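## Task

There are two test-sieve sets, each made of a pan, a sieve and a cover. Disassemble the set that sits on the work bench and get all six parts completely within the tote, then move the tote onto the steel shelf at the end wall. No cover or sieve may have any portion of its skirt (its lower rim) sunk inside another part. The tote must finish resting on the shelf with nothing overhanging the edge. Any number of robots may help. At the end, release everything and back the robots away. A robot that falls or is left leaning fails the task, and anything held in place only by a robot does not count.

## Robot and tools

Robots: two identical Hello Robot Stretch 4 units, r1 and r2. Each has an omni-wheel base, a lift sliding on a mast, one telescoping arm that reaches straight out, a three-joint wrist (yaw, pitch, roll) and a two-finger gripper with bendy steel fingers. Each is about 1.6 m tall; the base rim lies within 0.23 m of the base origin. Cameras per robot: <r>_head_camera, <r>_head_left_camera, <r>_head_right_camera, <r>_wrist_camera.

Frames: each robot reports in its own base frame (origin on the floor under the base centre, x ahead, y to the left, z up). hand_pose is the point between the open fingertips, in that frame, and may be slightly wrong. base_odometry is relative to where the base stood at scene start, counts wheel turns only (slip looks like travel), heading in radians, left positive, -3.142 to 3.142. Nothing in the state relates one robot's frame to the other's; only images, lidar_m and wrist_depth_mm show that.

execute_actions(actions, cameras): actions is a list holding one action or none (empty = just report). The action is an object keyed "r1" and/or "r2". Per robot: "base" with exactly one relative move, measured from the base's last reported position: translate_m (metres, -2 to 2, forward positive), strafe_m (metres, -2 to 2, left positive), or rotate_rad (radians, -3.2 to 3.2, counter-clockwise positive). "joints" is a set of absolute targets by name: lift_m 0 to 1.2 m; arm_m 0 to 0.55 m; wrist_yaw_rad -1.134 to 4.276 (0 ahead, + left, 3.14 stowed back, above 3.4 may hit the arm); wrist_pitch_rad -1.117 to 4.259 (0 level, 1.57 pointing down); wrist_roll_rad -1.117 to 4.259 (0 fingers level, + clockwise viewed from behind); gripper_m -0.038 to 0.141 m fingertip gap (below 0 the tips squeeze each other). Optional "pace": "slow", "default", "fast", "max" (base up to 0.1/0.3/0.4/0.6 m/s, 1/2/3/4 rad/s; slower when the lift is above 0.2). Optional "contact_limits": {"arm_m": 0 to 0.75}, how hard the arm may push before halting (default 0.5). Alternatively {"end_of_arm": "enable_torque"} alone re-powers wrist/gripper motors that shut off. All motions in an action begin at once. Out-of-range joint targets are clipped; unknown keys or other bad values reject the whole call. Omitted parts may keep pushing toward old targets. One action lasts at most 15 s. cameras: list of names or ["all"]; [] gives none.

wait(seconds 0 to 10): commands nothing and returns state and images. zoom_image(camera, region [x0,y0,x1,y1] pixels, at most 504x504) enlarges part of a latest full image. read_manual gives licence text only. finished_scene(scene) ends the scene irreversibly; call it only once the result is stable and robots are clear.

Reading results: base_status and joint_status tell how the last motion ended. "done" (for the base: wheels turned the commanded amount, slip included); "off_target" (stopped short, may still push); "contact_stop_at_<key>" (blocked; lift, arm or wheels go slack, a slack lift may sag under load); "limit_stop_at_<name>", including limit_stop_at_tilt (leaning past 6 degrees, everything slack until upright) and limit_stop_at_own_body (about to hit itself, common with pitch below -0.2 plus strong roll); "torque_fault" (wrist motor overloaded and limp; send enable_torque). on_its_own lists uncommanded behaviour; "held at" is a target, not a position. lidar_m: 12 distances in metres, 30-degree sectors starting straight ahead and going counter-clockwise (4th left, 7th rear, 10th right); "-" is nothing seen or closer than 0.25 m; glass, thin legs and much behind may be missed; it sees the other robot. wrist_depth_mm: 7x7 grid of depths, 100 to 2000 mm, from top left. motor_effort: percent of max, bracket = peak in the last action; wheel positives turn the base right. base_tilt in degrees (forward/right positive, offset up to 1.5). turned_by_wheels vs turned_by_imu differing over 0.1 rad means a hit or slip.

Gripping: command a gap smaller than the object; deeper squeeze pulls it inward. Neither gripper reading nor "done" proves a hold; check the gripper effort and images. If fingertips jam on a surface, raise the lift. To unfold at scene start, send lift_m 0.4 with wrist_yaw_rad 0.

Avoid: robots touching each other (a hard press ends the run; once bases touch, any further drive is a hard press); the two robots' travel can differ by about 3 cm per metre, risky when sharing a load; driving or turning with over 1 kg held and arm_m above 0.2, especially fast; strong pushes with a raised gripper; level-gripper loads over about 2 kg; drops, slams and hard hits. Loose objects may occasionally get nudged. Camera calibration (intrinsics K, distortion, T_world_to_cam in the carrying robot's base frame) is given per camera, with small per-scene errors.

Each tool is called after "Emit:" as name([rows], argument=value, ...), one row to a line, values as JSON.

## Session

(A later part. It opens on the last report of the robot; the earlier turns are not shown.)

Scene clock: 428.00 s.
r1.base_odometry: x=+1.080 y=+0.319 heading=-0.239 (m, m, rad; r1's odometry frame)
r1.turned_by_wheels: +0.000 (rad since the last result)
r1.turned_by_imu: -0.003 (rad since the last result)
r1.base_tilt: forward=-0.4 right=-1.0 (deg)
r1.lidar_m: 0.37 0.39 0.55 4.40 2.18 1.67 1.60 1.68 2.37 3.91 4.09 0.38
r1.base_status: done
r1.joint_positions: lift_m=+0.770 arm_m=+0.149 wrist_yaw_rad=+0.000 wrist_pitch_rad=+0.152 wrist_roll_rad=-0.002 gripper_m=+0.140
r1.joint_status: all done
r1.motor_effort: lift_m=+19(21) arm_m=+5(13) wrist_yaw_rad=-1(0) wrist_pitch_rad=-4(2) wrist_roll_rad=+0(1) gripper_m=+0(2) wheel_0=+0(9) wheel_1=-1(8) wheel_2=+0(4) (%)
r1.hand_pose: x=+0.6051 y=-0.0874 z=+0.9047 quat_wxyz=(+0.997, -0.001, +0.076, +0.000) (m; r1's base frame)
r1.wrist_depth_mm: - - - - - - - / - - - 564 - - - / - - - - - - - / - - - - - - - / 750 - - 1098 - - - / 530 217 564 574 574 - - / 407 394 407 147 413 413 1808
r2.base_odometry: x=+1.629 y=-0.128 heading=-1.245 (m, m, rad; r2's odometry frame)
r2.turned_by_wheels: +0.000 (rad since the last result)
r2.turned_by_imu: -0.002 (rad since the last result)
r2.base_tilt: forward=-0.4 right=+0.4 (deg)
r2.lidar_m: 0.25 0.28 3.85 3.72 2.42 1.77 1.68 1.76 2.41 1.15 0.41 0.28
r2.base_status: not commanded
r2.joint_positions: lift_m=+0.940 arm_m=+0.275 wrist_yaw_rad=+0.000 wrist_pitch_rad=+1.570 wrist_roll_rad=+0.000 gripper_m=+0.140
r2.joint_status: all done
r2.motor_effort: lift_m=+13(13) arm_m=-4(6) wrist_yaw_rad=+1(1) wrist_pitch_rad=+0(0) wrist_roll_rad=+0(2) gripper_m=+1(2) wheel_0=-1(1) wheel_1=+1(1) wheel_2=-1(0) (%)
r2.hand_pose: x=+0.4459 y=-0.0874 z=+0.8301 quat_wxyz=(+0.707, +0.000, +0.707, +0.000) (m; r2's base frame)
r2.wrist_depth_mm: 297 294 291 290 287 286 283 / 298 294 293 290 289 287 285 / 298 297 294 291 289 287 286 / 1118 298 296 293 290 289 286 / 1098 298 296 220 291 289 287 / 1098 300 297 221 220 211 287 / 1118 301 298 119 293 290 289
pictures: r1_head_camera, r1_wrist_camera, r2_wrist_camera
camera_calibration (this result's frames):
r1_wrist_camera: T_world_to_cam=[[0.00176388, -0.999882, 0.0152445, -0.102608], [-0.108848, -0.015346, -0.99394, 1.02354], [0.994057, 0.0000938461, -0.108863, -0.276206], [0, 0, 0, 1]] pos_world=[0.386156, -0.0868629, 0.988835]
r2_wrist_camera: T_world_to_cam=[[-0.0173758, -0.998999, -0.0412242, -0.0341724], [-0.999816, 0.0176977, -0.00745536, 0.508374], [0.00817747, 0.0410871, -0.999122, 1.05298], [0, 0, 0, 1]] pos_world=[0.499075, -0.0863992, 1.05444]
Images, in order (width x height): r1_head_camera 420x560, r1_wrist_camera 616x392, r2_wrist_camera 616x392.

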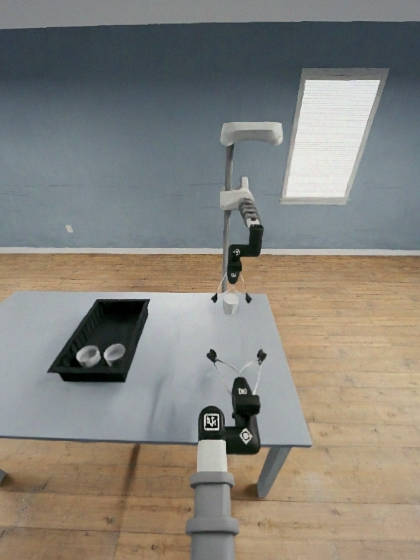

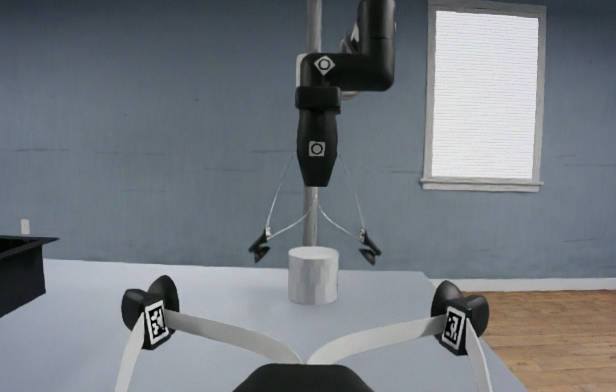

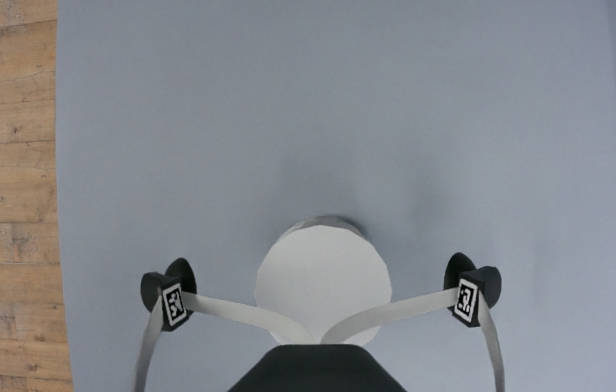

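Emit:
execute_actions([
  {"r2": {"joints": {"gripper_m": 0.095}}},
], cameras=["r1_wrist_camera", "r2_wrist_camera"])

Emit:
zoom_image(camera="r1_wrist_camera", region=[235, 180, 395, 315])

Scene clock: 438.83 s.
r1.base_odometry: x=+1.080 y=+0.319 heading=-0.239 (m, m, rad; r1's odometry frame)
r1.turned_by_wheels: +0.000 (rad since the last result)
r1.turned_by_imu: -0.001 (rad since the last result)
r1.base_tilt: forward=-0.4 right=-1.0 (deg)
r1.lidar_m: 0.36 0.38 0.53 4.40 2.19 1.67 1.58 1.69 2.39 3.91 4.06 0.39
r1.base_status: not commanded
r1.joint_positions: lift_m=+0.770 arm_m=+0.149 wrist_yaw_rad=+0.000 wrist_pitch_rad=+0.152 wrist_roll_rad=-0.002 gripper_m=+0.140
r1.joint_status: not commanded
r1.motor_effort: lift_m=+19(19) arm_m=+6(6) wrist_yaw_rad=+0(1) wrist_pitch_rad=-5(4) wrist_roll_rad=-2(0) gripper_m=+0(1) wheel_0=+0(0) wheel_1=-1(1) wheel_2=+0(0) (%)
r1.hand_pose: x=+0.6051 y=-0.0874 z=+0.9047 quat_wxyz=(+0.997, -0.001, +0.076, +0.000) (m; r1's base frame)
r1.wrist_depth_mm: - - - - - - - / - - - 559 - - - / - - - - - - - / - - - - - - - / 768 - - 732 - - - / 530 216 554 574 574 - - / 407 394 410 147 415 413 1808
r2.base_odometry: x=+1.629 y=-0.128 heading=-1.245 (m, m, rad; r2's odometry frame)
r2.turned_by_wheels: +0.000 (rad since the last result)
r2.turned_by_imu: -0.001 (rad since the last result)
r2.base_tilt: forward=-0.4 right=+0.3 (deg)
r2.lidar_m: 0.27 0.28 3.87 3.69 2.42 1.71 1.66 1.74 2.42 1.17 0.39 0.29
r2.base_status: not commanded
r2.joint_positions: lift_m=+0.940 arm_m=+0.275 wrist_yaw_rad=+0.000 wrist_pitch_rad=+1.570 wrist_roll_rad=+0.000 gripper_m=+0.095
r2.joint_status: all done
r2.motor_effort: lift_m=+14(13) arm_m=-4(4) wrist_yaw_rad=+1(1) wrist_pitch_rad=-1(1) wrist_roll_rad=-1(1) gripper_m=-2(3) wheel_0=-1(1) wheel_1=+1(1) wheel_2=+0(0) (%)
r2.hand_pose: x=+0.4459 y=-0.0874 z=+0.8301 quat_wxyz=(+0.707, +0.000, +0.707, +0.000) (m; r2's base frame)
r2.wrist_depth_mm: 297 294 291 290 287 285 283 / 300 294 293 291 289 286 283 / 298 296 294 291 290 287 285 / 1118 298 296 293 290 289 286 / 1118 298 296 220 290 290 289 / 1098 301 200 221 219 290 287 / 1118 301 298 121 293 289 289
pictures: r1_wrist_camera, r2_wrist_camera
camera_calibration (this result's frames):
r1_wrist_camera: T_world_to_cam=[[0.00176395, -0.999882, 0.0152447, -0.102608], [-0.108848, -0.0153461, -0.99394, 1.02354], [0.994057, 0.0000939026, -0.108863, -0.276207], [0, 0, 0, 1]] pos_world=[0.386157, -0.0868629, 0.988835]
r2_wrist_camera: T_world_to_cam=[[-0.017376, -0.998999, -0.0412242, -0.0341723], [-0.999816, 0.0176979, -0.00745536, 0.508374], [0.00817748, 0.0410871, -0.999122, 1.05298], [0, 0, 0, 1]] pos_world=[0.499075, -0.0863992, 1.05444]
Images, in order (width x height): r1_wrist_camera 616x392, r2_wrist_camera 616x392.

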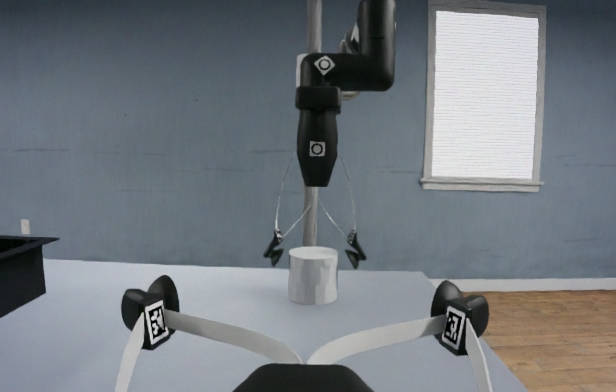

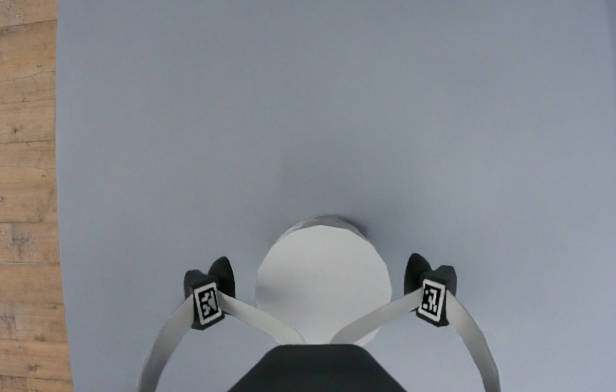

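Region (235, 180, 395, 315) of r1_wrist_camera's 616x392 image, scaled by 3.150; it fills the top 425 rows of this view, and the rest is white.

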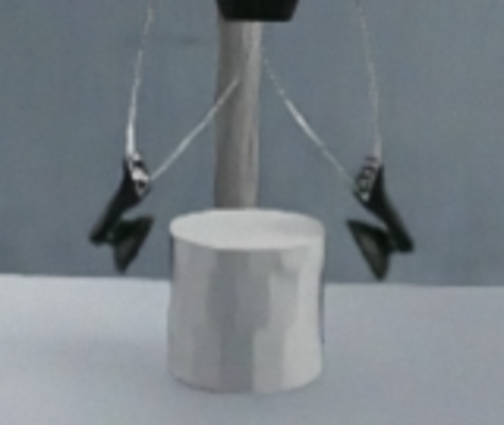

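Emit:
execute_actions([
  {"r2": {"joints": {"lift_m": 0.931, "gripper_m": 0.088}, "pace": "slow"}},
], cameras=["r1_wrist_camera", "r2_wrist_camera"])

Emit:
zoom_image(camera="r1_wrist_camera", region=[235, 180, 395, 315])

Scene clock: 456.67 s.
r1.base_odometry: x=+1.080 y=+0.319 heading=-0.239 (m, m, rad; r1's odometry frame)
r1.turned_by_wheels: +0.000 (rad since the last result)
r1.turned_by_imu: -0.001 (rad since the last result)
r1.base_tilt: forward=-0.4 right=-1.0 (deg)
r1.lidar_m: 0.34 0.39 0.54 4.39 2.18 1.67 1.60 1.68 2.36 3.88 4.07 0.38
r1.base_status: not commanded
r1.joint_positions: lift_m=+0.770 arm_m=+0.149 wrist_yaw_rad=+0.000 wrist_pitch_rad=+0.152 wrist_roll_rad=-0.002 gripper_m=+0.140
r1.joint_status: not commanded
r1.motor_effort: lift_m=+20(19) arm_m=+5(6) wrist_yaw_rad=-1(1) wrist_pitch_rad=-3(4) wrist_roll_rad=-1(1) gripper_m=+0(0) wheel_0=+0(0) wheel_1=-1(1) wheel_2=+0(0) (%)
r1.hand_pose: x=+0.6051 y=-0.0874 z=+0.9047 quat_wxyz=(+0.997, -0.001, +0.076, +0.000) (m; r1's base frame)
r1.wrist_depth_mm: - - - - - - - / - - - 564 - - - / - - - - - - - / - - - - - - - / 750 - - 732 - - - / 530 217 559 574 580 - - / 404 397 407 147 413 413 1756
r2.base_odometry: x=+1.629 y=-0.128 heading=-1.245 (m, m, rad; r2's odometry frame)
r2.turned_by_wheels: +0.000 (rad since the last result)
r2.turned_by_imu: -0.001 (rad since the last result)
r2.base_tilt: forward=-0.5 right=+0.4 (deg)
r2.lidar_m: 0.28 0.29 3.90 3.67 2.40 1.75 1.65 1.74 2.41 1.18 0.42 0.31
r2.base_status: not commanded
r2.joint_positions: lift_m=+0.931 arm_m=+0.275 wrist_yaw_rad=+0.000 wrist_pitch_rad=+1.570 wrist_roll_rad=+0.000 gripper_m=+0.088
r2.joint_status: all done
r2.motor_effort: lift_m=+13(12) arm_m=-4(4) wrist_yaw_rad=+1(1) wrist_pitch_rad=-2(1) wrist_roll_rad=-1(2) gripper_m=-3(2) wheel_0=-1(1) wheel_1=+2(1) wheel_2=+0(0) (%)
r2.hand_pose: x=+0.4459 y=-0.0874 z=+0.8211 quat_wxyz=(+0.707, +0.000, +0.707, +0.000) (m; r2's base frame)
r2.wrist_depth_mm: 289 283 283 279 278 276 274 / 289 287 283 281 278 277 276 / 290 287 285 283 279 278 276 / 290 290 286 283 281 279 277 / 291 289 287 211 281 279 279 / 1098 291 193 212 211 281 278 / 699 291 289 120 285 281 279
pictures: r1_wrist_camera, r2_wrist_camera
camera_calibration (this result's frames):
r1_wrist_camera: T_world_to_cam=[[0.0017637, -0.999882, 0.0152446, -0.102608], [-0.108848, -0.015346, -0.99394, 1.02354], [0.994057, 0.0000936611, -0.108863, -0.276207], [0, 0, 0, 1]] pos_world=[0.386157, -0.086863, 0.988835]
r2_wrist_camera: T_world_to_cam=[[-0.017376, -0.998999, -0.0412242, -0.034543], [-0.999816, 0.0176979, -0.00745536, 0.508306], [0.00817748, 0.0410871, -0.999122, 1.044], [0, 0, 0, 1]] pos_world=[0.499075, -0.0863992, 1.04545]
Images, in order (width x height): r1_wrist_camera 616x392, r2_wrist_camera 616x392.

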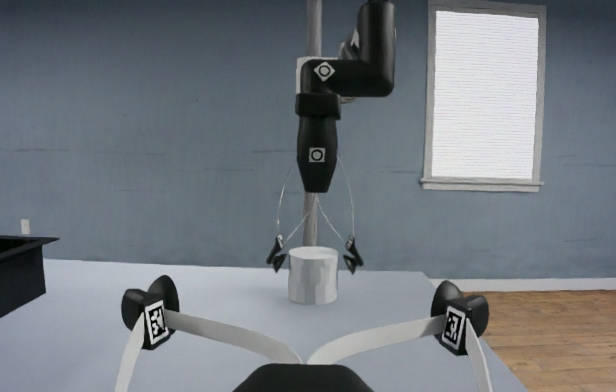

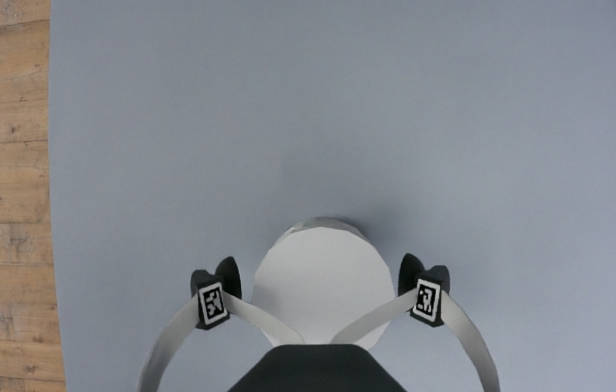

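Region (235, 180, 395, 315) of r1_wrist_camera's 616x392 image, scaled by 3.150; it fills the top 425 rows of this view, and the rest is white.

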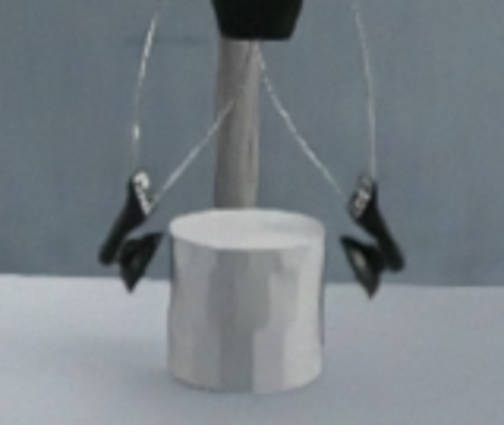

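Emit:
execute_actions([
  {"r2": {"joints": {"arm_m": 0.270, "gripper_m": 0.06}, "pace": "slow"}},
], cameras=["r1_wrist_camera", "r2_wrist_camera"])

Emit:
zoom_image(camera="r1_wrist_camera", region=[235, 180, 395, 315])

Scene clock: 467.27 s.
r1.base_odometry: x=+1.080 y=+0.319 heading=-0.239 (m, m, rad; r1's odometry frame)
r1.turned_by_wheels: +0.000 (rad since the last result)
r1.turned_by_imu: -0.001 (rad since the last result)
r1.base_tilt: forward=-0.4 right=-1.0 (deg)
r1.lidar_m: 0.35 0.37 0.56 4.38 2.19 1.66 1.61 1.72 2.36 3.91 4.11 0.38
r1.base_status: not commanded
r1.joint_positions: lift_m=+0.770 arm_m=+0.149 wrist_yaw_rad=+0.000 wrist_pitch_rad=+0.152 wrist_roll_rad=-0.002 gripper_m=+0.140
r1.joint_status: not commanded
r1.motor_effort: lift_m=+19(19) arm_m=+6(6) wrist_yaw_rad=-1(1) wrist_pitch_rad=-4(3) wrist_roll_rad=+1(1) gripper_m=-1(0) wheel_0=+0(0) wheel_1=-1(1) wheel_2=+0(0) (%)
r1.hand_pose: x=+0.6051 y=-0.0874 z=+0.9047 quat_wxyz=(+0.997, -0.001, +0.076, +0.000) (m; r1's base frame)
r1.wrist_depth_mm: - - - - - - - / - - - 564 - - - / - - - - - - - / - - - - - - - / 750 - - 741 - - - / 525 217 569 574 580 - - / 410 397 407 147 418 415 1808
r2.base_odometry: x=+1.629 y=-0.128 heading=-1.245 (m, m, rad; r2's odometry frame)
r2.turned_by_wheels: +0.000 (rad since the last result)
r2.turned_by_imu: -0.001 (rad since the last result)
r2.base_tilt: forward=-0.4 right=+0.3 (deg)
r2.lidar_m: 0.27 0.30 3.85 3.70 2.45 1.75 1.67 1.75 2.45 1.17 0.39 0.27
r2.base_status: not commanded
r2.joint_positions: lift_m=+0.931 arm_m=+0.271 wrist_yaw_rad=+0.000 wrist_pitch_rad=+1.570 wrist_roll_rad=+0.000 gripper_m=+0.060
r2.joint_status: all done
r2.motor_effort: lift_m=+13(13) arm_m=-5(5) wrist_yaw_rad=+1(1) wrist_pitch_rad=-1(1) wrist_roll_rad=-1(1) gripper_m=-11(9) wheel_0=-1(1) wheel_1=+1(1) wheel_2=+0(0) (%)
r2.hand_pose: x=+0.4419 y=-0.0874 z=+0.8211 quat_wxyz=(+0.707, +0.000, +0.707, +0.000) (m; r2's base frame)
r2.wrist_depth_mm: 287 286 282 281 278 276 274 / 289 286 285 282 279 277 276 / 289 287 286 283 281 278 276 / 290 287 285 283 281 278 277 / 291 290 286 205 281 281 278 / 1098 290 193 206 204 281 279 / 699 291 290 121 283 282 279
pictures: r1_wrist_camera, r2_wrist_camera
camera_calibration (this result's frames):
r1_wrist_camera: T_world_to_cam=[[0.00176377, -0.999882, 0.0152446, -0.102608], [-0.108848, -0.015346, -0.99394, 1.02354], [0.994057, 0.0000937272, -0.108863, -0.276207], [0, 0, 0, 1]] pos_world=[0.386157, -0.0868629, 0.988835]
r2_wrist_camera: T_world_to_cam=[[-0.0173757, -0.998999, -0.0412242, -0.034612], [-0.999816, 0.0176975, -0.00745536, 0.504341], [0.00817747, 0.0410871, -0.999122, 1.04403], [0, 0, 0, 1]] pos_world=[0.495109, -0.0863992, 1.04545]
Images, in order (width x height): r1_wrist_camera 616x392, r2_wrist_camera 616x392.

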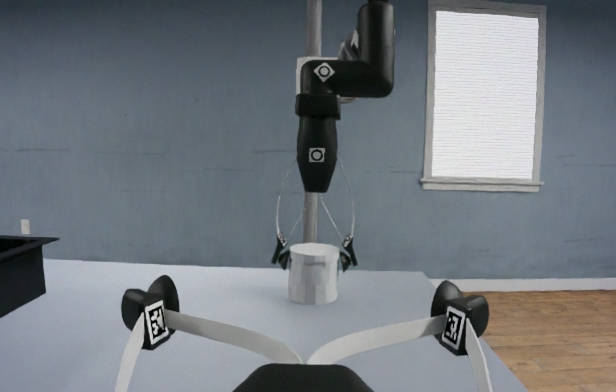

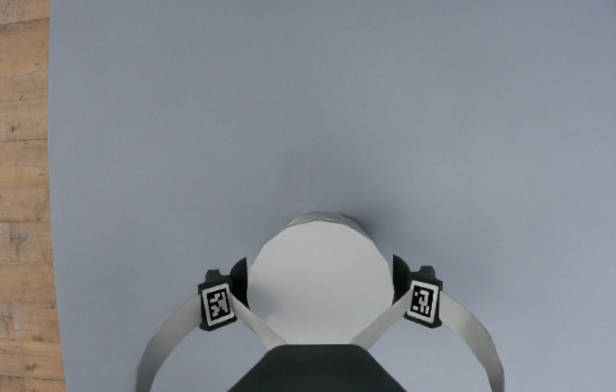

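Region (235, 180, 395, 315) of r1_wrist_camera's 616x392 image, scaled by 3.150; it fills the top 425 rows of this view, and the rest is white.

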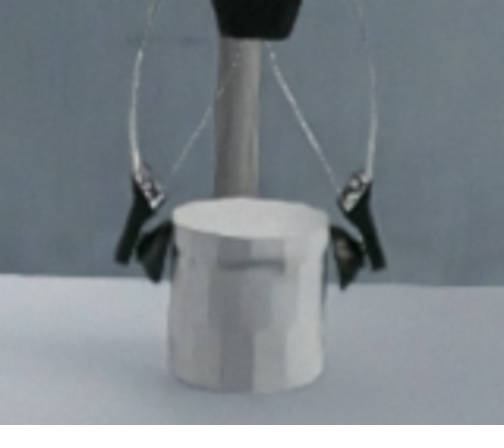

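Emit:
execute_actions([
  {"r2": {"joints": {"lift_m": 0.96}, "pace": "slow"}},
], cameras=["r1_wrist_camera", "r2_wrist_camera"])

Emit:
zoom_image(camera="r1_wrist_camera", region=[235, 180, 395, 315])

Scene clock: 474.17 s.
r1.base_odometry: x=+1.080 y=+0.319 heading=-0.239 (m, m, rad; r1's odometry frame)
r1.turned_by_wheels: +0.000 (rad since the last result)
r1.turned_by_imu: -0.001 (rad since the last result)
r1.base_tilt: forward=-0.4 right=-1.0 (deg)
r1.lidar_m: 0.36 0.37 0.55 4.38 2.18 1.68 1.59 1.67 2.42 3.92 4.07 0.39
r1.base_status: not commanded
r1.joint_positions: lift_m=+0.770 arm_m=+0.149 wrist_yaw_rad=+0.000 wrist_pitch_rad=+0.152 wrist_roll_rad=-0.002 gripper_m=+0.140
r1.joint_status: not commanded
r1.motor_effort: lift_m=+18(19) arm_m=+6(6) wrist_yaw_rad=-2(1) wrist_pitch_rad=-4(4) wrist_roll_rad=+0(0) gripper_m=-1(0) wheel_0=+0(0) wheel_1=-1(1) wheel_2=+0(0) (%)
r1.hand_pose: x=+0.6051 y=-0.0874 z=+0.9047 quat_wxyz=(+0.997, -0.001, +0.076, +0.000) (m; r1's base frame)
r1.wrist_depth_mm: - - - - - - - / - - - 1025 - - - / - - - - - - - / - - - - - - - / 750 - - 634 - - - / 530 217 564 574 580 - - / 407 397 410 147 413 413 1863
r2.base_odometry: x=+1.629 y=-0.128 heading=-1.245 (m, m, rad; r2's odometry frame)
r2.turned_by_wheels: +0.000 (rad since the last result)
r2.turned_by_imu: -0.001 (rad since the last result)
r2.base_tilt: forward=-0.4 right=+0.3 (deg)
r2.lidar_m: 0.26 0.28 3.84 3.73 2.41 1.77 1.67 1.73 2.44 1.19 0.41 0.30
r2.base_status: not commanded
r2.joint_positions: lift_m=+0.960 arm_m=+0.271 wrist_yaw_rad=+0.000 wrist_pitch_rad=+1.570 wrist_roll_rad=+0.000 gripper_m=+0.060
r2.joint_status: all done
r2.motor_effort: lift_m=+22(23) arm_m=-4(4) wrist_yaw_rad=+1(1) wrist_pitch_rad=-1(0) wrist_roll_rad=-1(1) gripper_m=-8(9) wheel_0=-1(1) wheel_1=+1(1) wheel_2=-1(0) (%)
r2.hand_pose: x=+0.4419 y=-0.0874 z=+0.8494 quat_wxyz=(+0.707, +0.000, +0.707, +0.000) (m; r2's base frame)
r2.wrist_depth_mm: 1118 314 310 309 307 303 303 / 1098 317 312 310 307 306 301 / 1118 315 314 312 309 306 304 / 1118 315 314 312 310 309 304 / 1138 319 317 206 309 307 307 / 1118 320 193 206 204 309 307 / 1138 322 317 121 312 309 307
pictures: r1_wrist_camera, r2_wrist_camera
camera_calibration (this result's frames):
r1_wrist_camera: T_world_to_cam=[[0.00176375, -0.999882, 0.0152445, -0.102608], [-0.108848, -0.0153459, -0.99394, 1.02354], [0.994057, 0.0000937208, -0.108863, -0.276207], [0, 0, 0, 1]] pos_world=[0.386157, -0.086863, 0.988835]
r2_wrist_camera: T_world_to_cam=[[-0.0173758, -0.998999, -0.0412242, -0.0334455], [-0.999816, 0.0176977, -0.00745536, 0.504544], [0.00817747, 0.0410871, -0.999122, 1.07231], [0, 0, 0, 1]] pos_world=[0.495101, -0.0863992, 1.07375]
Images, in order (width x height): r1_wrist_camera 616x392, r2_wrist_camera 616x392.

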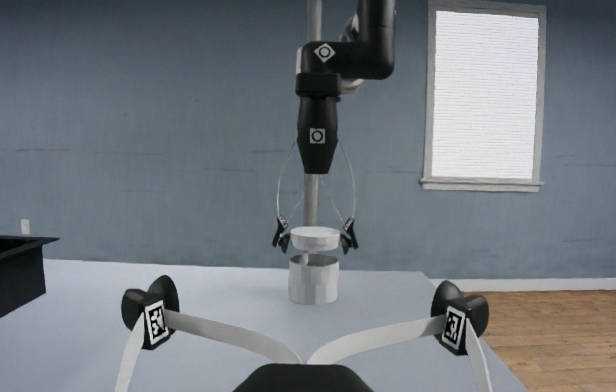

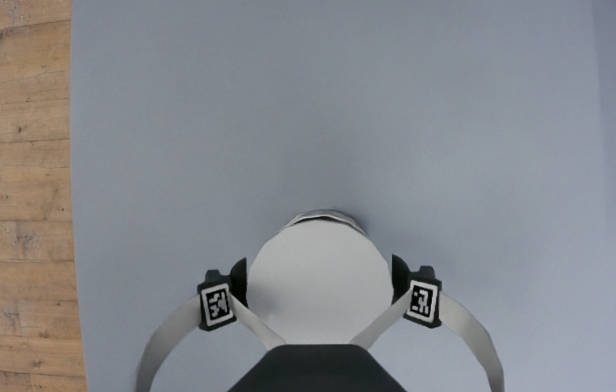

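Region (235, 180, 395, 315) of r1_wrist_camera's 616x392 image, scaled by 3.150; it fills the top 425 rows of this view, and the rest is white.

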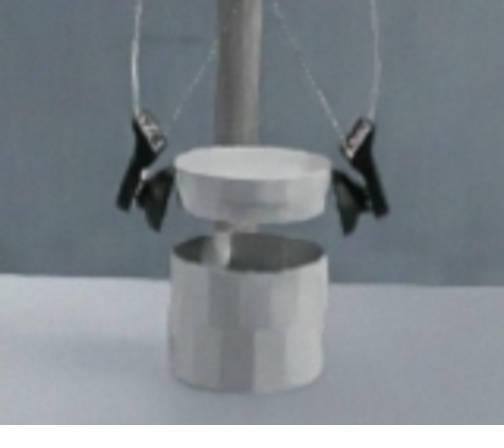

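Emit:
execute_actions([
  {"r2": {"joints": {"lift_m": 0.932}, "pace": "slow"}},
], cameras=["r1_wrist_camera"])

Emit:
zoom_image(camera="r1_wrist_camera", region=[235, 180, 395, 315])

Scene clock: 515.70 s.
r1.base_odometry: x=+1.080 y=+0.319 heading=-0.239 (m, m, rad; r1's odometry frame)
r1.turned_by_wheels: +0.000 (rad since the last result)
r1.turned_by_imu: -0.001 (rad since the last result)
r1.base_tilt: forward=-0.3 right=-1.0 (deg)
r1.lidar_m: 0.36 0.41 0.54 4.39 2.17 1.66 1.59 1.70 2.37 3.91 4.10 0.38
r1.base_status: not commanded
r1.joint_positions: lift_m=+0.770 arm_m=+0.149 wrist_yaw_rad=+0.000 wrist_pitch_rad=+0.152 wrist_roll_rad=-0.002 gripper_m=+0.140
r1.joint_status: not commanded
r1.motor_effort: lift_m=+19(19) arm_m=+6(6) wrist_yaw_rad=-1(1) wrist_pitch_rad=-4(5) wrist_roll_rad=-2(1) gripper_m=+0(0) wheel_0=+0(0) wheel_1=-1(1) wheel_2=+0(0) (%)
r1.hand_pose: x=+0.6051 y=-0.0874 z=+0.9047 quat_wxyz=(+0.997, -0.001, +0.076, +0.000) (m; r1's base frame)
r1.wrist_depth_mm: - - - - - - - / - - - 564 - - - / - - - - - - - / - - - - - - - / 750 - - 732 - - - / 530 216 559 574 574 - - / 410 397 413 146 418 413 1808
r2.base_odometry: x=+1.629 y=-0.128 heading=-1.245 (m, m, rad; r2's odometry frame)
r2.turned_by_wheels: +0.000 (rad since the last result)
r2.turned_by_imu: -0.001 (rad since the last result)
r2.base_tilt: forward=-0.5 right=+0.4 (deg)
r2.lidar_m: 0.26 0.27 3.88 3.70 2.38 1.74 1.67 1.76 2.42 1.15 0.42 0.31
r2.base_status: not commanded
r2.joint_positions: lift_m=+0.932 arm_m=+0.271 wrist_yaw_rad=+0.000 wrist_pitch_rad=+1.570 wrist_roll_rad=+0.000 gripper_m=+0.060
r2.joint_status: all done
r2.motor_effort: lift_m=+12(21) arm_m=-4(5) wrist_yaw_rad=+1(1) wrist_pitch_rad=-2(4) wrist_roll_rad=-1(1) gripper_m=-12(12) wheel_0=-1(1) wheel_1=+1(1) wheel_2=+0(1) (%)
r2.hand_pose: x=+0.4418 y=-0.0874 z=+0.8222 quat_wxyz=(+0.707, +0.000, +0.707, +0.000) (m; r2's base frame)
r2.wrist_depth_mm: 290 287 286 283 281 278 277 / 291 287 286 283 281 278 277 / 291 290 287 285 282 281 278 / 293 289 289 285 283 281 279 / 294 291 289 204 283 282 281 / 1098 293 193 204 204 282 282 / 699 294 290 121 286 282 282
pictures: r1_wrist_camera
camera_calibration (this result's frames):
r1_wrist_camera: T_world_to_cam=[[0.00176371, -0.999882, 0.0152446, -0.102608], [-0.108848, -0.015346, -0.99394, 1.02354], [0.994057, 0.0000936642, -0.108863, -0.276207], [0, 0, 0, 1]] pos_world=[0.386157, -0.0868629, 0.988835]
Images, in order (width x height): r1_wrist_camera 616x392.

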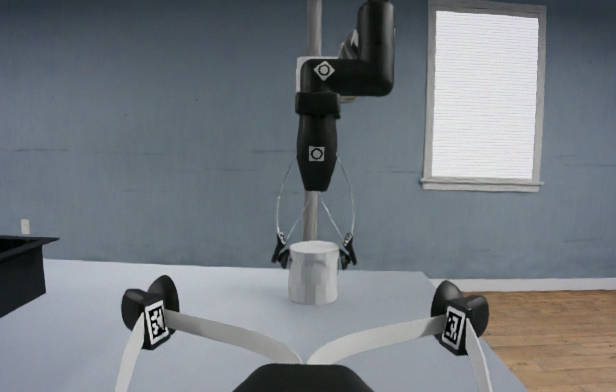

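Region (235, 180, 395, 315) of r1_wrist_camera's 616x392 image, scaled by 3.150; it fills the top 425 rows of this view, and the rest is white.

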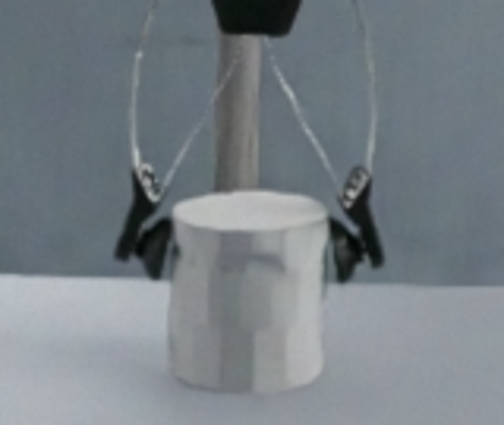

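Emit:
execute_actions([
  {"r2": {"joints": {"gripper_m": 0.09}, "pace": "slow"}},
], cameras=["r1_wrist_camera", "r2_wrist_camera"])

Emit:
zoom_image(camera="r1_wrist_camera", region=[235, 180, 395, 315])

Scene clock: 525.07 s.
r1.base_odometry: x=+1.080 y=+0.319 heading=-0.239 (m, m, rad; r1's odometry frame)
r1.turned_by_wheels: +0.000 (rad since the last result)
r1.turned_by_imu: -0.001 (rad since the last result)
r1.base_tilt: forward=-0.4 right=-1.0 (deg)
r1.lidar_m: 0.36 0.39 0.54 4.39 2.25 1.66 1.58 1.69 2.40 3.89 4.11 0.39
r1.base_status: not commanded
r1.joint_positions: lift_m=+0.770 arm_m=+0.149 wrist_yaw_rad=+0.000 wrist_pitch_rad=+0.152 wrist_roll_rad=-0.002 gripper_m=+0.140
r1.joint_status: not commanded
r1.motor_effort: lift_m=+19(19) arm_m=+6(5) wrist_yaw_rad=-2(1) wrist_pitch_rad=-3(4) wrist_roll_rad=+0(0) gripper_m=+0(0) wheel_0=+0(0) wheel_1=-1(1) wheel_2=+0(0) (%)
r1.hand_pose: x=+0.6051 y=-0.0874 z=+0.9047 quat_wxyz=(+0.997, -0.001, +0.076, +0.000) (m; r1's base frame)
r1.wrist_depth_mm: - - - - - - - / - - - 569 - - - / - - - - - - - / - - - - - - - / 768 - - 1098 - - - / 530 217 559 574 574 - - / 407 394 410 146 418 415 1921
r2.base_odometry: x=+1.629 y=-0.128 heading=-1.245 (m, m, rad; r2's odometry frame)
r2.turned_by_wheels: +0.000 (rad since the last result)
r2.turned_by_imu: -0.001 (rad since the last result)
r2.base_tilt: forward=-0.4 right=+0.4 (deg)
r2.lidar_m: 0.28 0.28 3.87 3.71 2.42 1.77 1.67 1.76 2.42 1.18 0.42 0.28
r2.base_status: not commanded
r2.joint_positions: lift_m=+0.932 arm_m=+0.271 wrist_yaw_rad=+0.000 wrist_pitch_rad=+1.570 wrist_roll_rad=+0.000 gripper_m=+0.090
r2.joint_status: all done
r2.motor_effort: lift_m=+13(13) arm_m=-4(4) wrist_yaw_rad=+0(1) wrist_pitch_rad=-1(2) wrist_roll_rad=-2(1) gripper_m=-2(12) wheel_0=-1(1) wheel_1=+1(1) wheel_2=-1(1) (%)
r2.hand_pose: x=+0.4419 y=-0.0874 z=+0.8221 quat_wxyz=(+0.707, +0.000, +0.707, +0.000) (m; r2's base frame)
r2.wrist_depth_mm: 287 286 285 282 278 277 274 / 290 287 285 282 281 278 276 / 290 289 286 285 282 278 277 / 293 289 287 285 282 281 278 / 293 290 287 212 282 281 279 / 1118 291 200 213 211 282 281 / 699 293 290 120 285 282 281
pictures: r1_wrist_camera, r2_wrist_camera
camera_calibration (this result's frames):
r1_wrist_camera: T_world_to_cam=[[0.00176376, -0.999882, 0.0152446, -0.102608], [-0.108848, -0.015346, -0.99394, 1.02354], [0.994057, 0.0000937246, -0.108863, -0.276207], [0, 0, 0, 1]] pos_world=[0.386157, -0.0868629, 0.988835]
r2_wrist_camera: T_world_to_cam=[[-0.0173828, -0.998999, -0.0412213, -0.0345705], [-0.999817, 0.0176978, -0.00728743, 0.50413], [0.00800966, 0.0410871, -0.999123, 1.04513], [0, 0, 0, 1]] pos_world=[0.495065, -0.0863992, 1.04646]
Images, in order (width x height): r1_wrist_camera 616x392, r2_wrist_camera 616x392.

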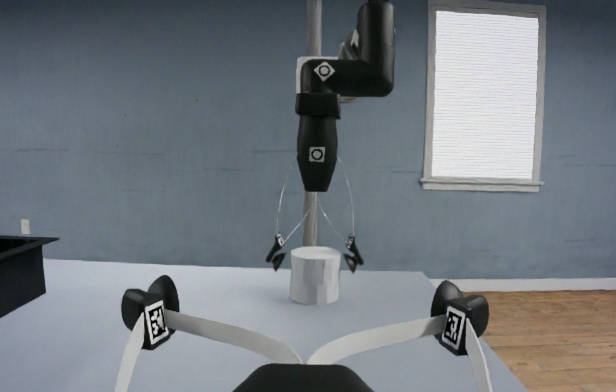

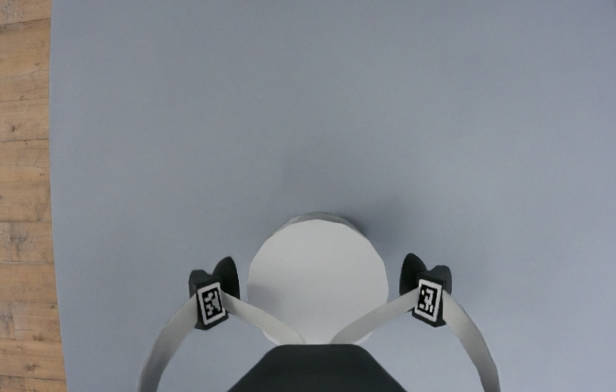

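Region (235, 180, 395, 315) of r1_wrist_camera's 616x392 image, scaled by 3.150; it fills the top 425 rows of this view, and the rest is white.

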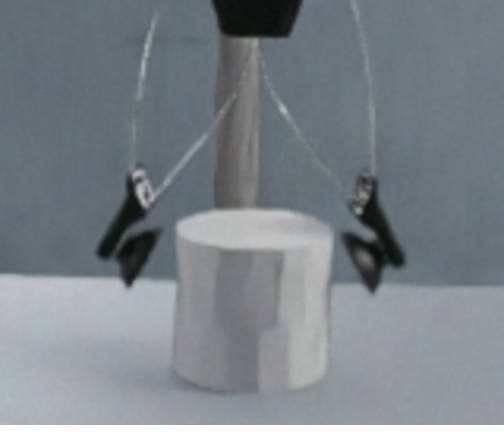

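Emit:
execute_actions([
  {"r2": {"joints": {"lift_m": 0.944}, "pace": "slow"}},
], cameras=[])

Emit:
execute_actions([
  {"r2": {"joints": {"gripper_m": 0.052}, "pace": "slow"}},
], cameras=["r1_wrist_camera", "r2_wrist_camera"])

Emit:
zoom_image(camera="r1_wrist_camera", region=[235, 180, 395, 315])

Scene clock: 534.33 s.
r1.base_odometry: x=+1.080 y=+0.319 heading=-0.239 (m, m, rad; r1's odometry frame)
r1.turned_by_wheels: +0.000 (rad since the last result)
r1.turned_by_imu: -0.001 (rad since the last result)
r1.base_tilt: forward=-0.3 right=-1.0 (deg)
r1.lidar_m: 0.36 0.36 0.53 4.43 2.18 1.65 1.60 1.67 2.38 3.91 4.13 0.37
r1.base_status: not commanded
r1.joint_positions: lift_m=+0.770 arm_m=+0.149 wrist_yaw_rad=+0.000 wrist_pitch_rad=+0.152 wrist_roll_rad=-0.002 gripper_m=+0.140
r1.joint_status: not commanded
r1.motor_effort: lift_m=+19(19) arm_m=+6(5) wrist_yaw_rad=-1(2) wrist_pitch_rad=-4(3) wrist_roll_rad=-1(1) gripper_m=+0(1) wheel_0=+0(0) wheel_1=-1(1) wheel_2=+0(0) (%)
r1.hand_pose: x=+0.6051 y=-0.0874 z=+0.9047 quat_wxyz=(+0.997, -0.001, +0.076, +0.000) (m; r1's base frame)
r1.wrist_depth_mm: - - - - - - - / - - - 569 - - - / - - - - - - - / - - - - - - - / 750 - - 723 - - - / 530 217 569 580 569 - - / 407 399 407 146 415 413 1808
r2.base_odometry: x=+1.629 y=-0.128 heading=-1.245 (m, m, rad; r2's odometry frame)
r2.turned_by_wheels: +0.000 (rad since the last result)
r2.turned_by_imu: -0.001 (rad since the last result)
r2.base_tilt: forward=-0.5 right=+0.3 (deg)
r2.lidar_m: 0.26 0.29 3.89 3.71 2.37 1.72 1.66 1.74 2.40 1.16 0.43 0.29
r2.base_status: not commanded
r2.joint_positions: lift_m=+0.944 arm_m=+0.271 wrist_yaw_rad=+0.000 wrist_pitch_rad=+1.570 wrist_roll_rad=+0.000 gripper_m=+0.090
r2.joint_status: all done
r2.motor_effort: lift_m=+21(24) arm_m=-4(4) wrist_yaw_rad=+1(1) wrist_pitch_rad=-1(3) wrist_roll_rad=-1(1) gripper_m=+0(2) wheel_0=-1(1) wheel_1=+1(1) wheel_2=-1(0) (%)
r2.hand_pose: x=+0.4419 y=-0.0874 z=+0.8334 quat_wxyz=(+0.707, +0.000, +0.707, +0.000) (m; r2's base frame)
r2.wrist_depth_mm: 691 298 296 293 290 289 285 / 1098 300 297 294 293 289 287 / 1098 300 297 296 293 291 289 / 1118 300 300 296 294 290 290 / 1118 301 300 224 293 293 291 / 1098 303 200 224 213 293 291 / 1118 303 301 120 296 294 293
pictures: none
No camera images: the call's "cameras" was empty. Leave "cameras" out to get every camera's image.

Scene clock: 536.13 s.
r1.base_odometry: x=+1.080 y=+0.319 heading=-0.239 (m, m, rad; r1's odometry frame)
r1.turned_by_wheels: +0.000 (rad since the last result)
r1.turned_by_imu: +0.000 (rad since the last result)
r1.base_tilt: forward=-0.4 right=-1.0 (deg)
r1.lidar_m: 0.35 0.39 0.53 4.40 2.19 1.62 1.57 1.70 2.39 3.90 4.11 0.36
r1.base_status: not commanded
r1.joint_positions: lift_m=+0.770 arm_m=+0.149 wrist_yaw_rad=+0.000 wrist_pitch_rad=+0.152 wrist_roll_rad=-0.002 gripper_m=+0.140
r1.joint_status: not commanded
r1.motor_effort: lift_m=+19(19) arm_m=+6(6) wrist_yaw_rad=-1(1) wrist_pitch_rad=-3(3) wrist_roll_rad=+1(0) gripper_m=-1(0) wheel_0=+0(0) wheel_1=-1(1) wheel_2=+0(0) (%)
r1.hand_pose: x=+0.6051 y=-0.0874 z=+0.9047 quat_wxyz=(+0.997, -0.001, +0.076, +0.000) (m; r1's base frame)
r1.wrist_depth_mm: - - - - - - - / - - - 564 - - - / - - - - - - - / - - - - - - - / 768 - - 615 - - - / 521 217 559 569 580 - - / 404 397 413 147 418 415 1863
r2.base_odometry: x=+1.629 y=-0.128 heading=-1.245 (m, m, rad; r2's odometry frame)
r2.turned_by_wheels: +0.000 (rad since the last result)
r2.turned_by_imu: +0.000 (rad since the last result)
r2.base_tilt: forward=-0.5 right=+0.4 (deg)
r2.lidar_m: 0.26 0.29 3.87 3.71 2.35 1.75 1.67 1.76 2.45 1.14 0.42 0.27
r2.base_status: not commanded
r2.joint_positions: lift_m=+0.944 arm_m=+0.271 wrist_yaw_rad=+0.000 wrist_pitch_rad=+1.570 wrist_roll_rad=+0.000 gripper_m=+0.052
r2.joint_status: all done
r2.motor_effort: lift_m=+21(22) arm_m=-4(4) wrist_yaw_rad=+1(1) wrist_pitch_rad=-2(1) wrist_roll_rad=-1(2) gripper_m=-11(13) wheel_0=-1(1) wheel_1=+1(1) wheel_2=-1(0) (%)
r2.hand_pose: x=+0.4419 y=-0.0874 z=+0.8334 quat_wxyz=(+0.707, +0.000, +0.707, +0.000) (m; r2's base frame)
r2.wrist_depth_mm: 699 297 296 293 290 287 286 / 1098 300 296 293 293 289 286 / 1098 300 297 294 293 289 289 / 1098 300 298 297 294 291 289 / 1098 301 300 223 293 291 290 / 1118 304 195 224 209 293 291 / 1118 304 301 120 297 293 291
pictures: r1_wrist_camera, r2_wrist_camera
camera_calibration (this result's frames):
r1_wrist_camera: T_world_to_cam=[[0.00176376, -0.999882, 0.0152446, -0.102608], [-0.108848, -0.015346, -0.99394, 1.02354], [0.994057, 0.0000937242, -0.108863, -0.276207], [0, 0, 0, 1]] pos_world=[0.386157, -0.0868629, 0.988835]
r2_wrist_camera: T_world_to_cam=[[-0.0173823, -0.998999, -0.0412213, -0.0341054], [-0.999817, 0.0176972, -0.00728755, 0.504211], [0.00800975, 0.0410871, -0.999123, 1.05641], [0, 0, 0, 1]] pos_world=[0.495065, -0.0863991, 1.05775]
Images, in order (width x height): r1_wrist_camera 616x392, r2_wrist_camera 616x392.

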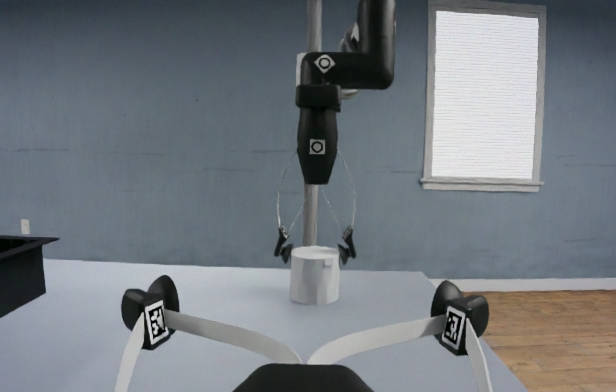

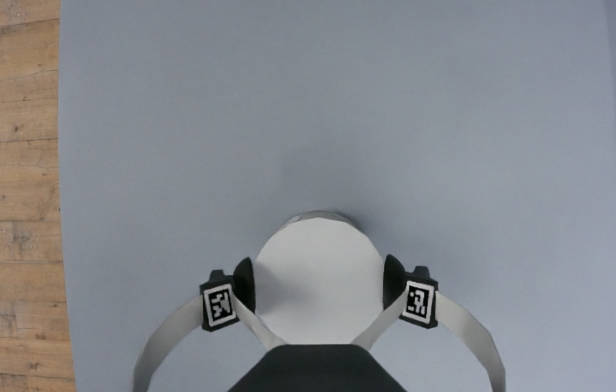

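Region (235, 180, 395, 315) of r1_wrist_camera's 616x392 image, scaled by 3.150; it fills the top 425 rows of this view, and the rest is white.

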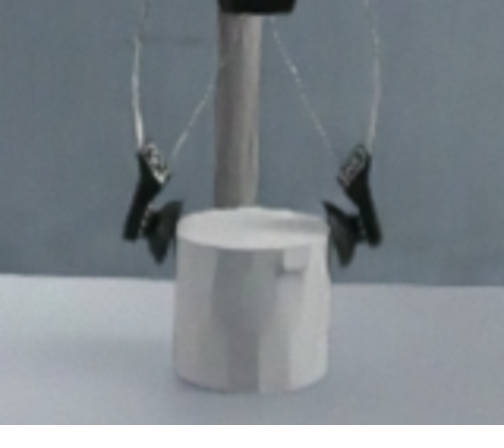

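Emit:
execute_actions([
  {"r2": {"joints": {"lift_m": 0.951}, "pace": "slow"}},
], cameras=["r1_wrist_camera"])

Emit:
zoom_image(camera="r1_wrist_camera", region=[235, 180, 395, 315])

Scene clock: 543.70 s.
r1.base_odometry: x=+1.080 y=+0.319 heading=-0.239 (m, m, rad; r1's odometry frame)
r1.turned_by_wheels: +0.000 (rad since the last result)
r1.turned_by_imu: -0.001 (rad since the last result)
r1.base_tilt: forward=-0.4 right=-1.0 (deg)
r1.lidar_m: 0.35 0.38 0.55 4.38 2.20 1.66 1.60 1.67 2.39 3.91 4.09 0.39
r1.base_status: not commanded
r1.joint_positions: lift_m=+0.770 arm_m=+0.149 wrist_yaw_rad=+0.000 wrist_pitch_rad=+0.152 wrist_roll_rad=-0.002 gripper_m=+0.140
r1.joint_status: not commanded
r1.motor_effort: lift_m=+18(19) arm_m=+5(6) wrist_yaw_rad=+0(2) wrist_pitch_rad=-4(3) wrist_roll_rad=+0(0) gripper_m=+0(2) wheel_0=+0(0) wheel_1=-1(1) wheel_2=+0(0) (%)
r1.hand_pose: x=+0.6051 y=-0.0874 z=+0.9047 quat_wxyz=(+0.997, -0.001, +0.076, +0.000) (m; r1's base frame)
r1.wrist_depth_mm: - - - - - - - / - - - 580 - - - / - - - - - - - / - - - - - - - / 741 - - 723 - - - / 535 217 554 569 580 - - / 404 397 410 146 415 418 1863
r2.base_odometry: x=+1.629 y=-0.128 heading=-1.245 (m, m, rad; r2's odometry frame)
r2.turned_by_wheels: +0.000 (rad since the last result)
r2.turned_by_imu: -0.001 (rad since the last result)
r2.base_tilt: forward=-0.4 right=+0.4 (deg)
r2.lidar_m: 0.25 0.28 3.85 3.73 2.43 1.76 1.66 1.76 2.42 1.15 0.40 0.28
r2.base_status: not commanded
r2.joint_positions: lift_m=+0.951 arm_m=+0.271 wrist_yaw_rad=+0.000 wrist_pitch_rad=+1.570 wrist_roll_rad=+0.000 gripper_m=+0.052
r2.joint_status: all done
r2.motor_effort: lift_m=+22(24) arm_m=-4(4) wrist_yaw_rad=+1(1) wrist_pitch_rad=-1(2) wrist_roll_rad=-1(0) gripper_m=-12(18) wheel_0=-1(1) wheel_1=+1(1) wheel_2=+0(0) (%)
r2.hand_pose: x=+0.4419 y=-0.0874 z=+0.8404 quat_wxyz=(+0.707, +0.000, +0.707, +0.000) (m; r2's base frame)
r2.wrist_depth_mm: 707 304 303 301 297 296 291 / 1098 307 303 301 298 297 294 / 1118 307 304 301 300 297 296 / 1118 307 306 301 300 298 296 / 1118 309 306 223 301 300 297 / 1118 310 195 224 209 298 298 / 1118 310 310 119 303 300 298
pictures: r1_wrist_camera
camera_calibration (this result's frames):
r1_wrist_camera: T_world_to_cam=[[0.00176367, -0.999882, 0.0152444, -0.102608], [-0.108848, -0.0153458, -0.99394, 1.02354], [0.994057, 0.000093654, -0.108863, -0.276207], [0, 0, 0, 1]] pos_world=[0.386157, -0.086863, 0.988835]
Images, in order (width x height): r1_wrist_camera 616x392.

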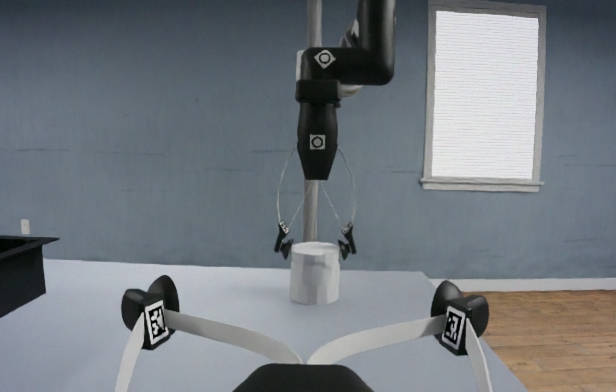

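Region (235, 180, 395, 315) of r1_wrist_camera's 616x392 image, scaled by 3.150; it fills the top 425 rows of this view, and the rest is white.

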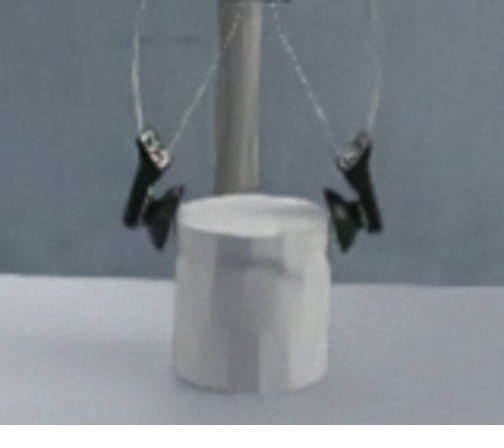

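Emit:
execute_actions([
  {"r2": {"joints": {"lift_m": 1.03}, "pace": "slow"}, "r1": {"joints": {"lift_m": 0.95, "arm_m": 0.0, "wrist_pitch_rad": 0.45}}},
], cameras=["r1_wrist_camera"])

Emit:
execute_actions([
  {"r2": {"base": {"strafe_m": -0.596}, "joints": {"arm_m": 0.45}}, "r1": {"base": {"strafe_m": 0.54}}},
], cameras=["r1_wrist_camera", "r2_wrist_camera", "r1_head_camera"])

Scene clock: 575.43 s.
r1.base_odometry: x=+1.080 y=+0.319 heading=-0.239 (m, m, rad; r1's odometry frame)
r1.turned_by_wheels: +0.000 (rad since the last result)
r1.turned_by_imu: -0.001 (rad since the last result)
r1.base_tilt: forward=-0.3 right=-1.0 (deg)
r1.lidar_m: 0.35 0.39 0.55 4.41 2.20 1.68 1.60 1.70 2.38 3.92 4.11 0.37
r1.base_status: not commanded
r1.joint_positions: lift_m=+0.950 arm_m=+0.002 wrist_yaw_rad=+0.000 wrist_pitch_rad=+0.452 wrist_roll_rad=-0.002 gripper_m=+0.140
r1.joint_status: all done
r1.motor_effort: lift_m=+23(25) arm_m=-5(3) wrist_yaw_rad=+0(0) wrist_pitch_rad=-4(1) wrist_roll_rad=+0(0) gripper_m=-1(0) wheel_0=+0(0) wheel_1=-1(1) wheel_2=+0(0) (%)
r1.hand_pose: x=+0.4320 y=-0.0874 z=+1.0020 quat_wxyz=(+0.975, -0.001, +0.224, +0.000) (m; r1's base frame)
r1.wrist_depth_mm: - - - - - - - / - - - - - - - / - - - - - - - / 778 931 946 1281 - - - / 640 707 723 723 741 - - / 554 218 574 580 580 1537 1661 / 477 466 473 147 480 917 1430
r2.base_odometry: x=+1.629 y=-0.128 heading=-1.245 (m, m, rad; r2's odometry frame)
r2.turned_by_wheels: +0.000 (rad since the last result)
r2.turned_by_imu: -0.001 (rad since the last result)
r2.base_tilt: forward=-0.5 right=+0.4 (deg)
r2.lidar_m: 0.27 0.30 3.85 3.72 2.41 1.74 1.67 1.75 2.41 1.18 0.43 0.29
r2.base_status: not commanded
r2.joint_positions: lift_m=+1.030 arm_m=+0.271 wrist_yaw_rad=+0.000 wrist_pitch_rad=+1.570 wrist_roll_rad=+0.000 gripper_m=+0.052
r2.joint_status: all done
r2.motor_effort: lift_m=+22(23) arm_m=-4(4) wrist_yaw_rad=+1(0) wrist_pitch_rad=-2(2) wrist_roll_rad=-1(1) gripper_m=-11(13) wheel_0=-1(0) wheel_1=+1(1) wheel_2=+0(1) (%)
r2.hand_pose: x=+0.4419 y=-0.0874 z=+0.9194 quat_wxyz=(+0.707, +0.000, +0.707, +0.000) (m; r2's base frame)
r2.wrist_depth_mm: 1182 384 382 379 377 373 368 / 1182 387 384 379 377 375 373 / 1205 387 384 382 379 375 373 / 1182 389 387 382 379 377 373 / 1205 392 387 223 379 379 377 / 1205 392 195 224 210 377 377 / 1205 394 392 119 384 379 377
pictures: r1_wrist_camera
camera_calibration (this result's frames):
r1_wrist_camera: T_world_to_cam=[[0.0060429, -0.999883, 0.0140797, -0.10451], [-0.3977, -0.0153216, -0.917387, 1.14948], [0.917496, -0.0000558355, -0.397746, 0.229], [0, 0, 0, 1]] pos_world=[0.247673, -0.0868733, 1.14707]
Images, in order (width x height): r1_wrist_camera 616x392.

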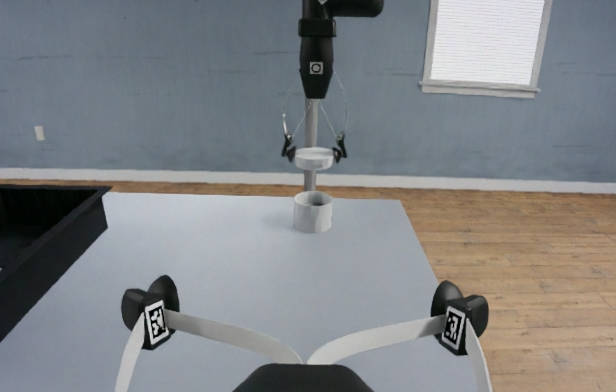

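Scene clock: 578.73 s.
r1.base_odometry: x=+1.208 y=+0.843 heading=-0.239 (m, m, rad; r1's odometry frame)
r1.turned_by_wheels: +0.000 (rad since the last result)
r1.turned_by_imu: +0.001 (rad since the last result)
r1.base_tilt: forward=-0.4 right=-1.0 (deg)
r1.lidar_m: 0.34 0.39 0.57 3.87 2.19 1.64 1.58 1.67 2.34 4.44 0.53 0.39
r1.base_status: done
r1.joint_positions: lift_m=+0.950 arm_m=+0.002 wrist_yaw_rad=+0.000 wrist_pitch_rad=+0.452 wrist_roll_rad=-0.002 gripper_m=+0.140
r1.joint_status: not commanded
r1.motor_effort: lift_m=+22(23) arm_m=-5(5) wrist_yaw_rad=-1(0) wrist_pitch_rad=-4(4) wrist_roll_rad=+0(0) gripper_m=+0(0) wheel_0=+1(10) wheel_1=+2(11) wheel_2=+0(3) (%)
r1.hand_pose: x=+0.4320 y=-0.0874 z=+1.0021 quat_wxyz=(+0.975, -0.001, +0.224, +0.000) (m; r1's base frame)
r1.wrist_depth_mm: - - - - - - - / - - - - - - - / - - - - - - - / 931 946 891 778 - - - / 699 715 691 723 699 732 732 / 554 217 504 554 488 525 580 / 473 469 442 147 445 477 484
r2.base_odometry: x=+1.064 y=-0.319 heading=-1.245 (m, m, rad; r2's odometry frame)
r2.turned_by_wheels: +0.000 (rad since the last result)
r2.turned_by_imu: +0.000 (rad since the last result)
r2.base_tilt: forward=-0.4 right=+0.3 (deg)
r2.lidar_m: 0.25 0.29 0.42 4.31 2.39 1.74 1.68 1.74 2.42 3.97 0.42 0.28
r2.base_status: done
r2.joint_positions: lift_m=+1.030 arm_m=+0.449 wrist_yaw_rad=+0.000 wrist_pitch_rad=+1.570 wrist_roll_rad=+0.000 gripper_m=+0.052
r2.joint_status: all done
r2.motor_effort: lift_m=+20(22) arm_m=+4(6) wrist_yaw_rad=+1(1) wrist_pitch_rad=-1(2) wrist_roll_rad=+0(1) gripper_m=-14(18) wheel_0=+0(8) wheel_1=+0(7) wheel_2=-1(1) (%)
r2.hand_pose: x=+0.6204 y=-0.0874 z=+0.9195 quat_wxyz=(+0.707, +0.000, +0.707, +0.000) (m; r2's base frame)
r2.wrist_depth_mm: 387 332 377 375 349 370 368 / 389 332 357 359 357 370 370 / 389 334 379 377 334 375 375 / 392 329 384 379 347 377 370 / 394 325 382 223 291 377 375 / 394 320 195 224 210 377 375 / 397 301 387 120 296 379 377
pictures: r1_head_camera, r1_wrist_camera, r2_wrist_camera
camera_calibration (this result's frames):
r1_wrist_camera: T_world_to_cam=[[0.00604297, -0.999883, 0.0140798, -0.104512], [-0.3977, -0.0153217, -0.917388, 1.14957], [0.917496, -0.0000557879, -0.397746, 0.229047], [0, 0, 0, 1]] pos_world=[0.247668, -0.0868733, 1.14718]
r2_wrist_camera: T_world_to_cam=[[-0.0173788, -0.998999, -0.0412234, -0.027454], [-0.999816, 0.0176988, -0.00741138, 0.68343], [0.00813357, 0.041087, -0.999122, 1.14091], [0, 0, 0, 1]] pos_world=[0.673548, -0.0863992, 1.14385]
Images, in order (width x height): r1_head_camera 420x560, r1_wrist_camera 616x392, r2_wrist_camera 616x392.

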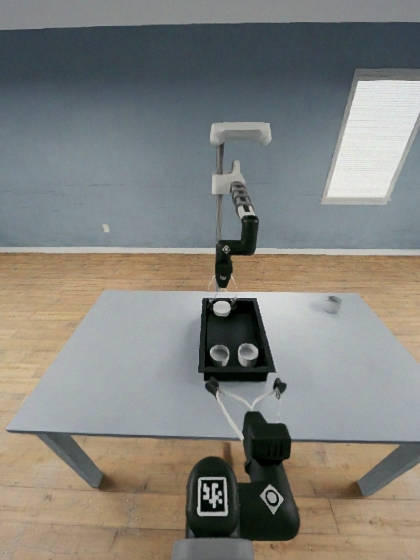

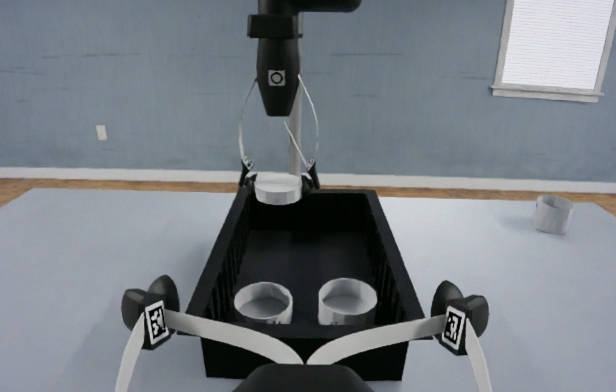

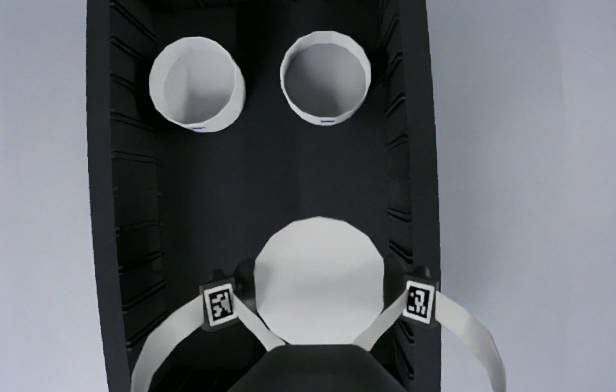

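Emit:
zoom_image(camera="r2_wrist_camera", region=[80, 0, 450, 240])

Emit:
zoom_image(camera="r1_wrist_camera", region=[190, 150, 440, 340])

Region (80, 0, 450, 240) of r2_wrist_camera's 616x392 image, scaled by 1.362; it fills the top 327 rows of this view, and the rest is white.

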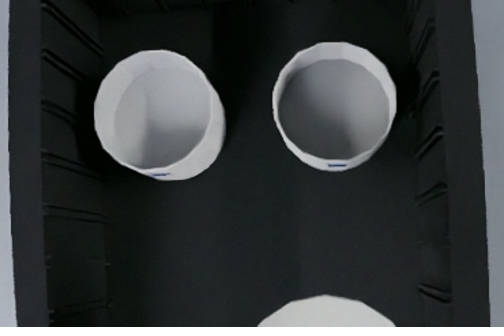

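Region (190, 150, 440, 340) of r1_wrist_camera's 616x392 image, scaled by 2.016; it fills the top 383 rows of this view, and the rest is white.

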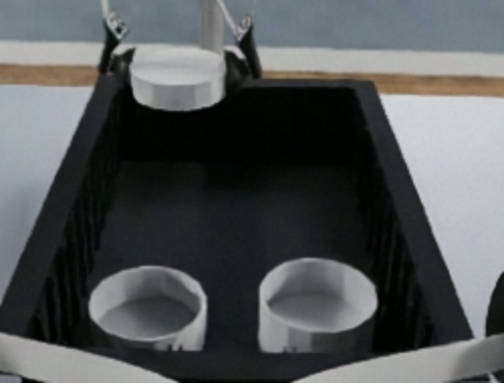

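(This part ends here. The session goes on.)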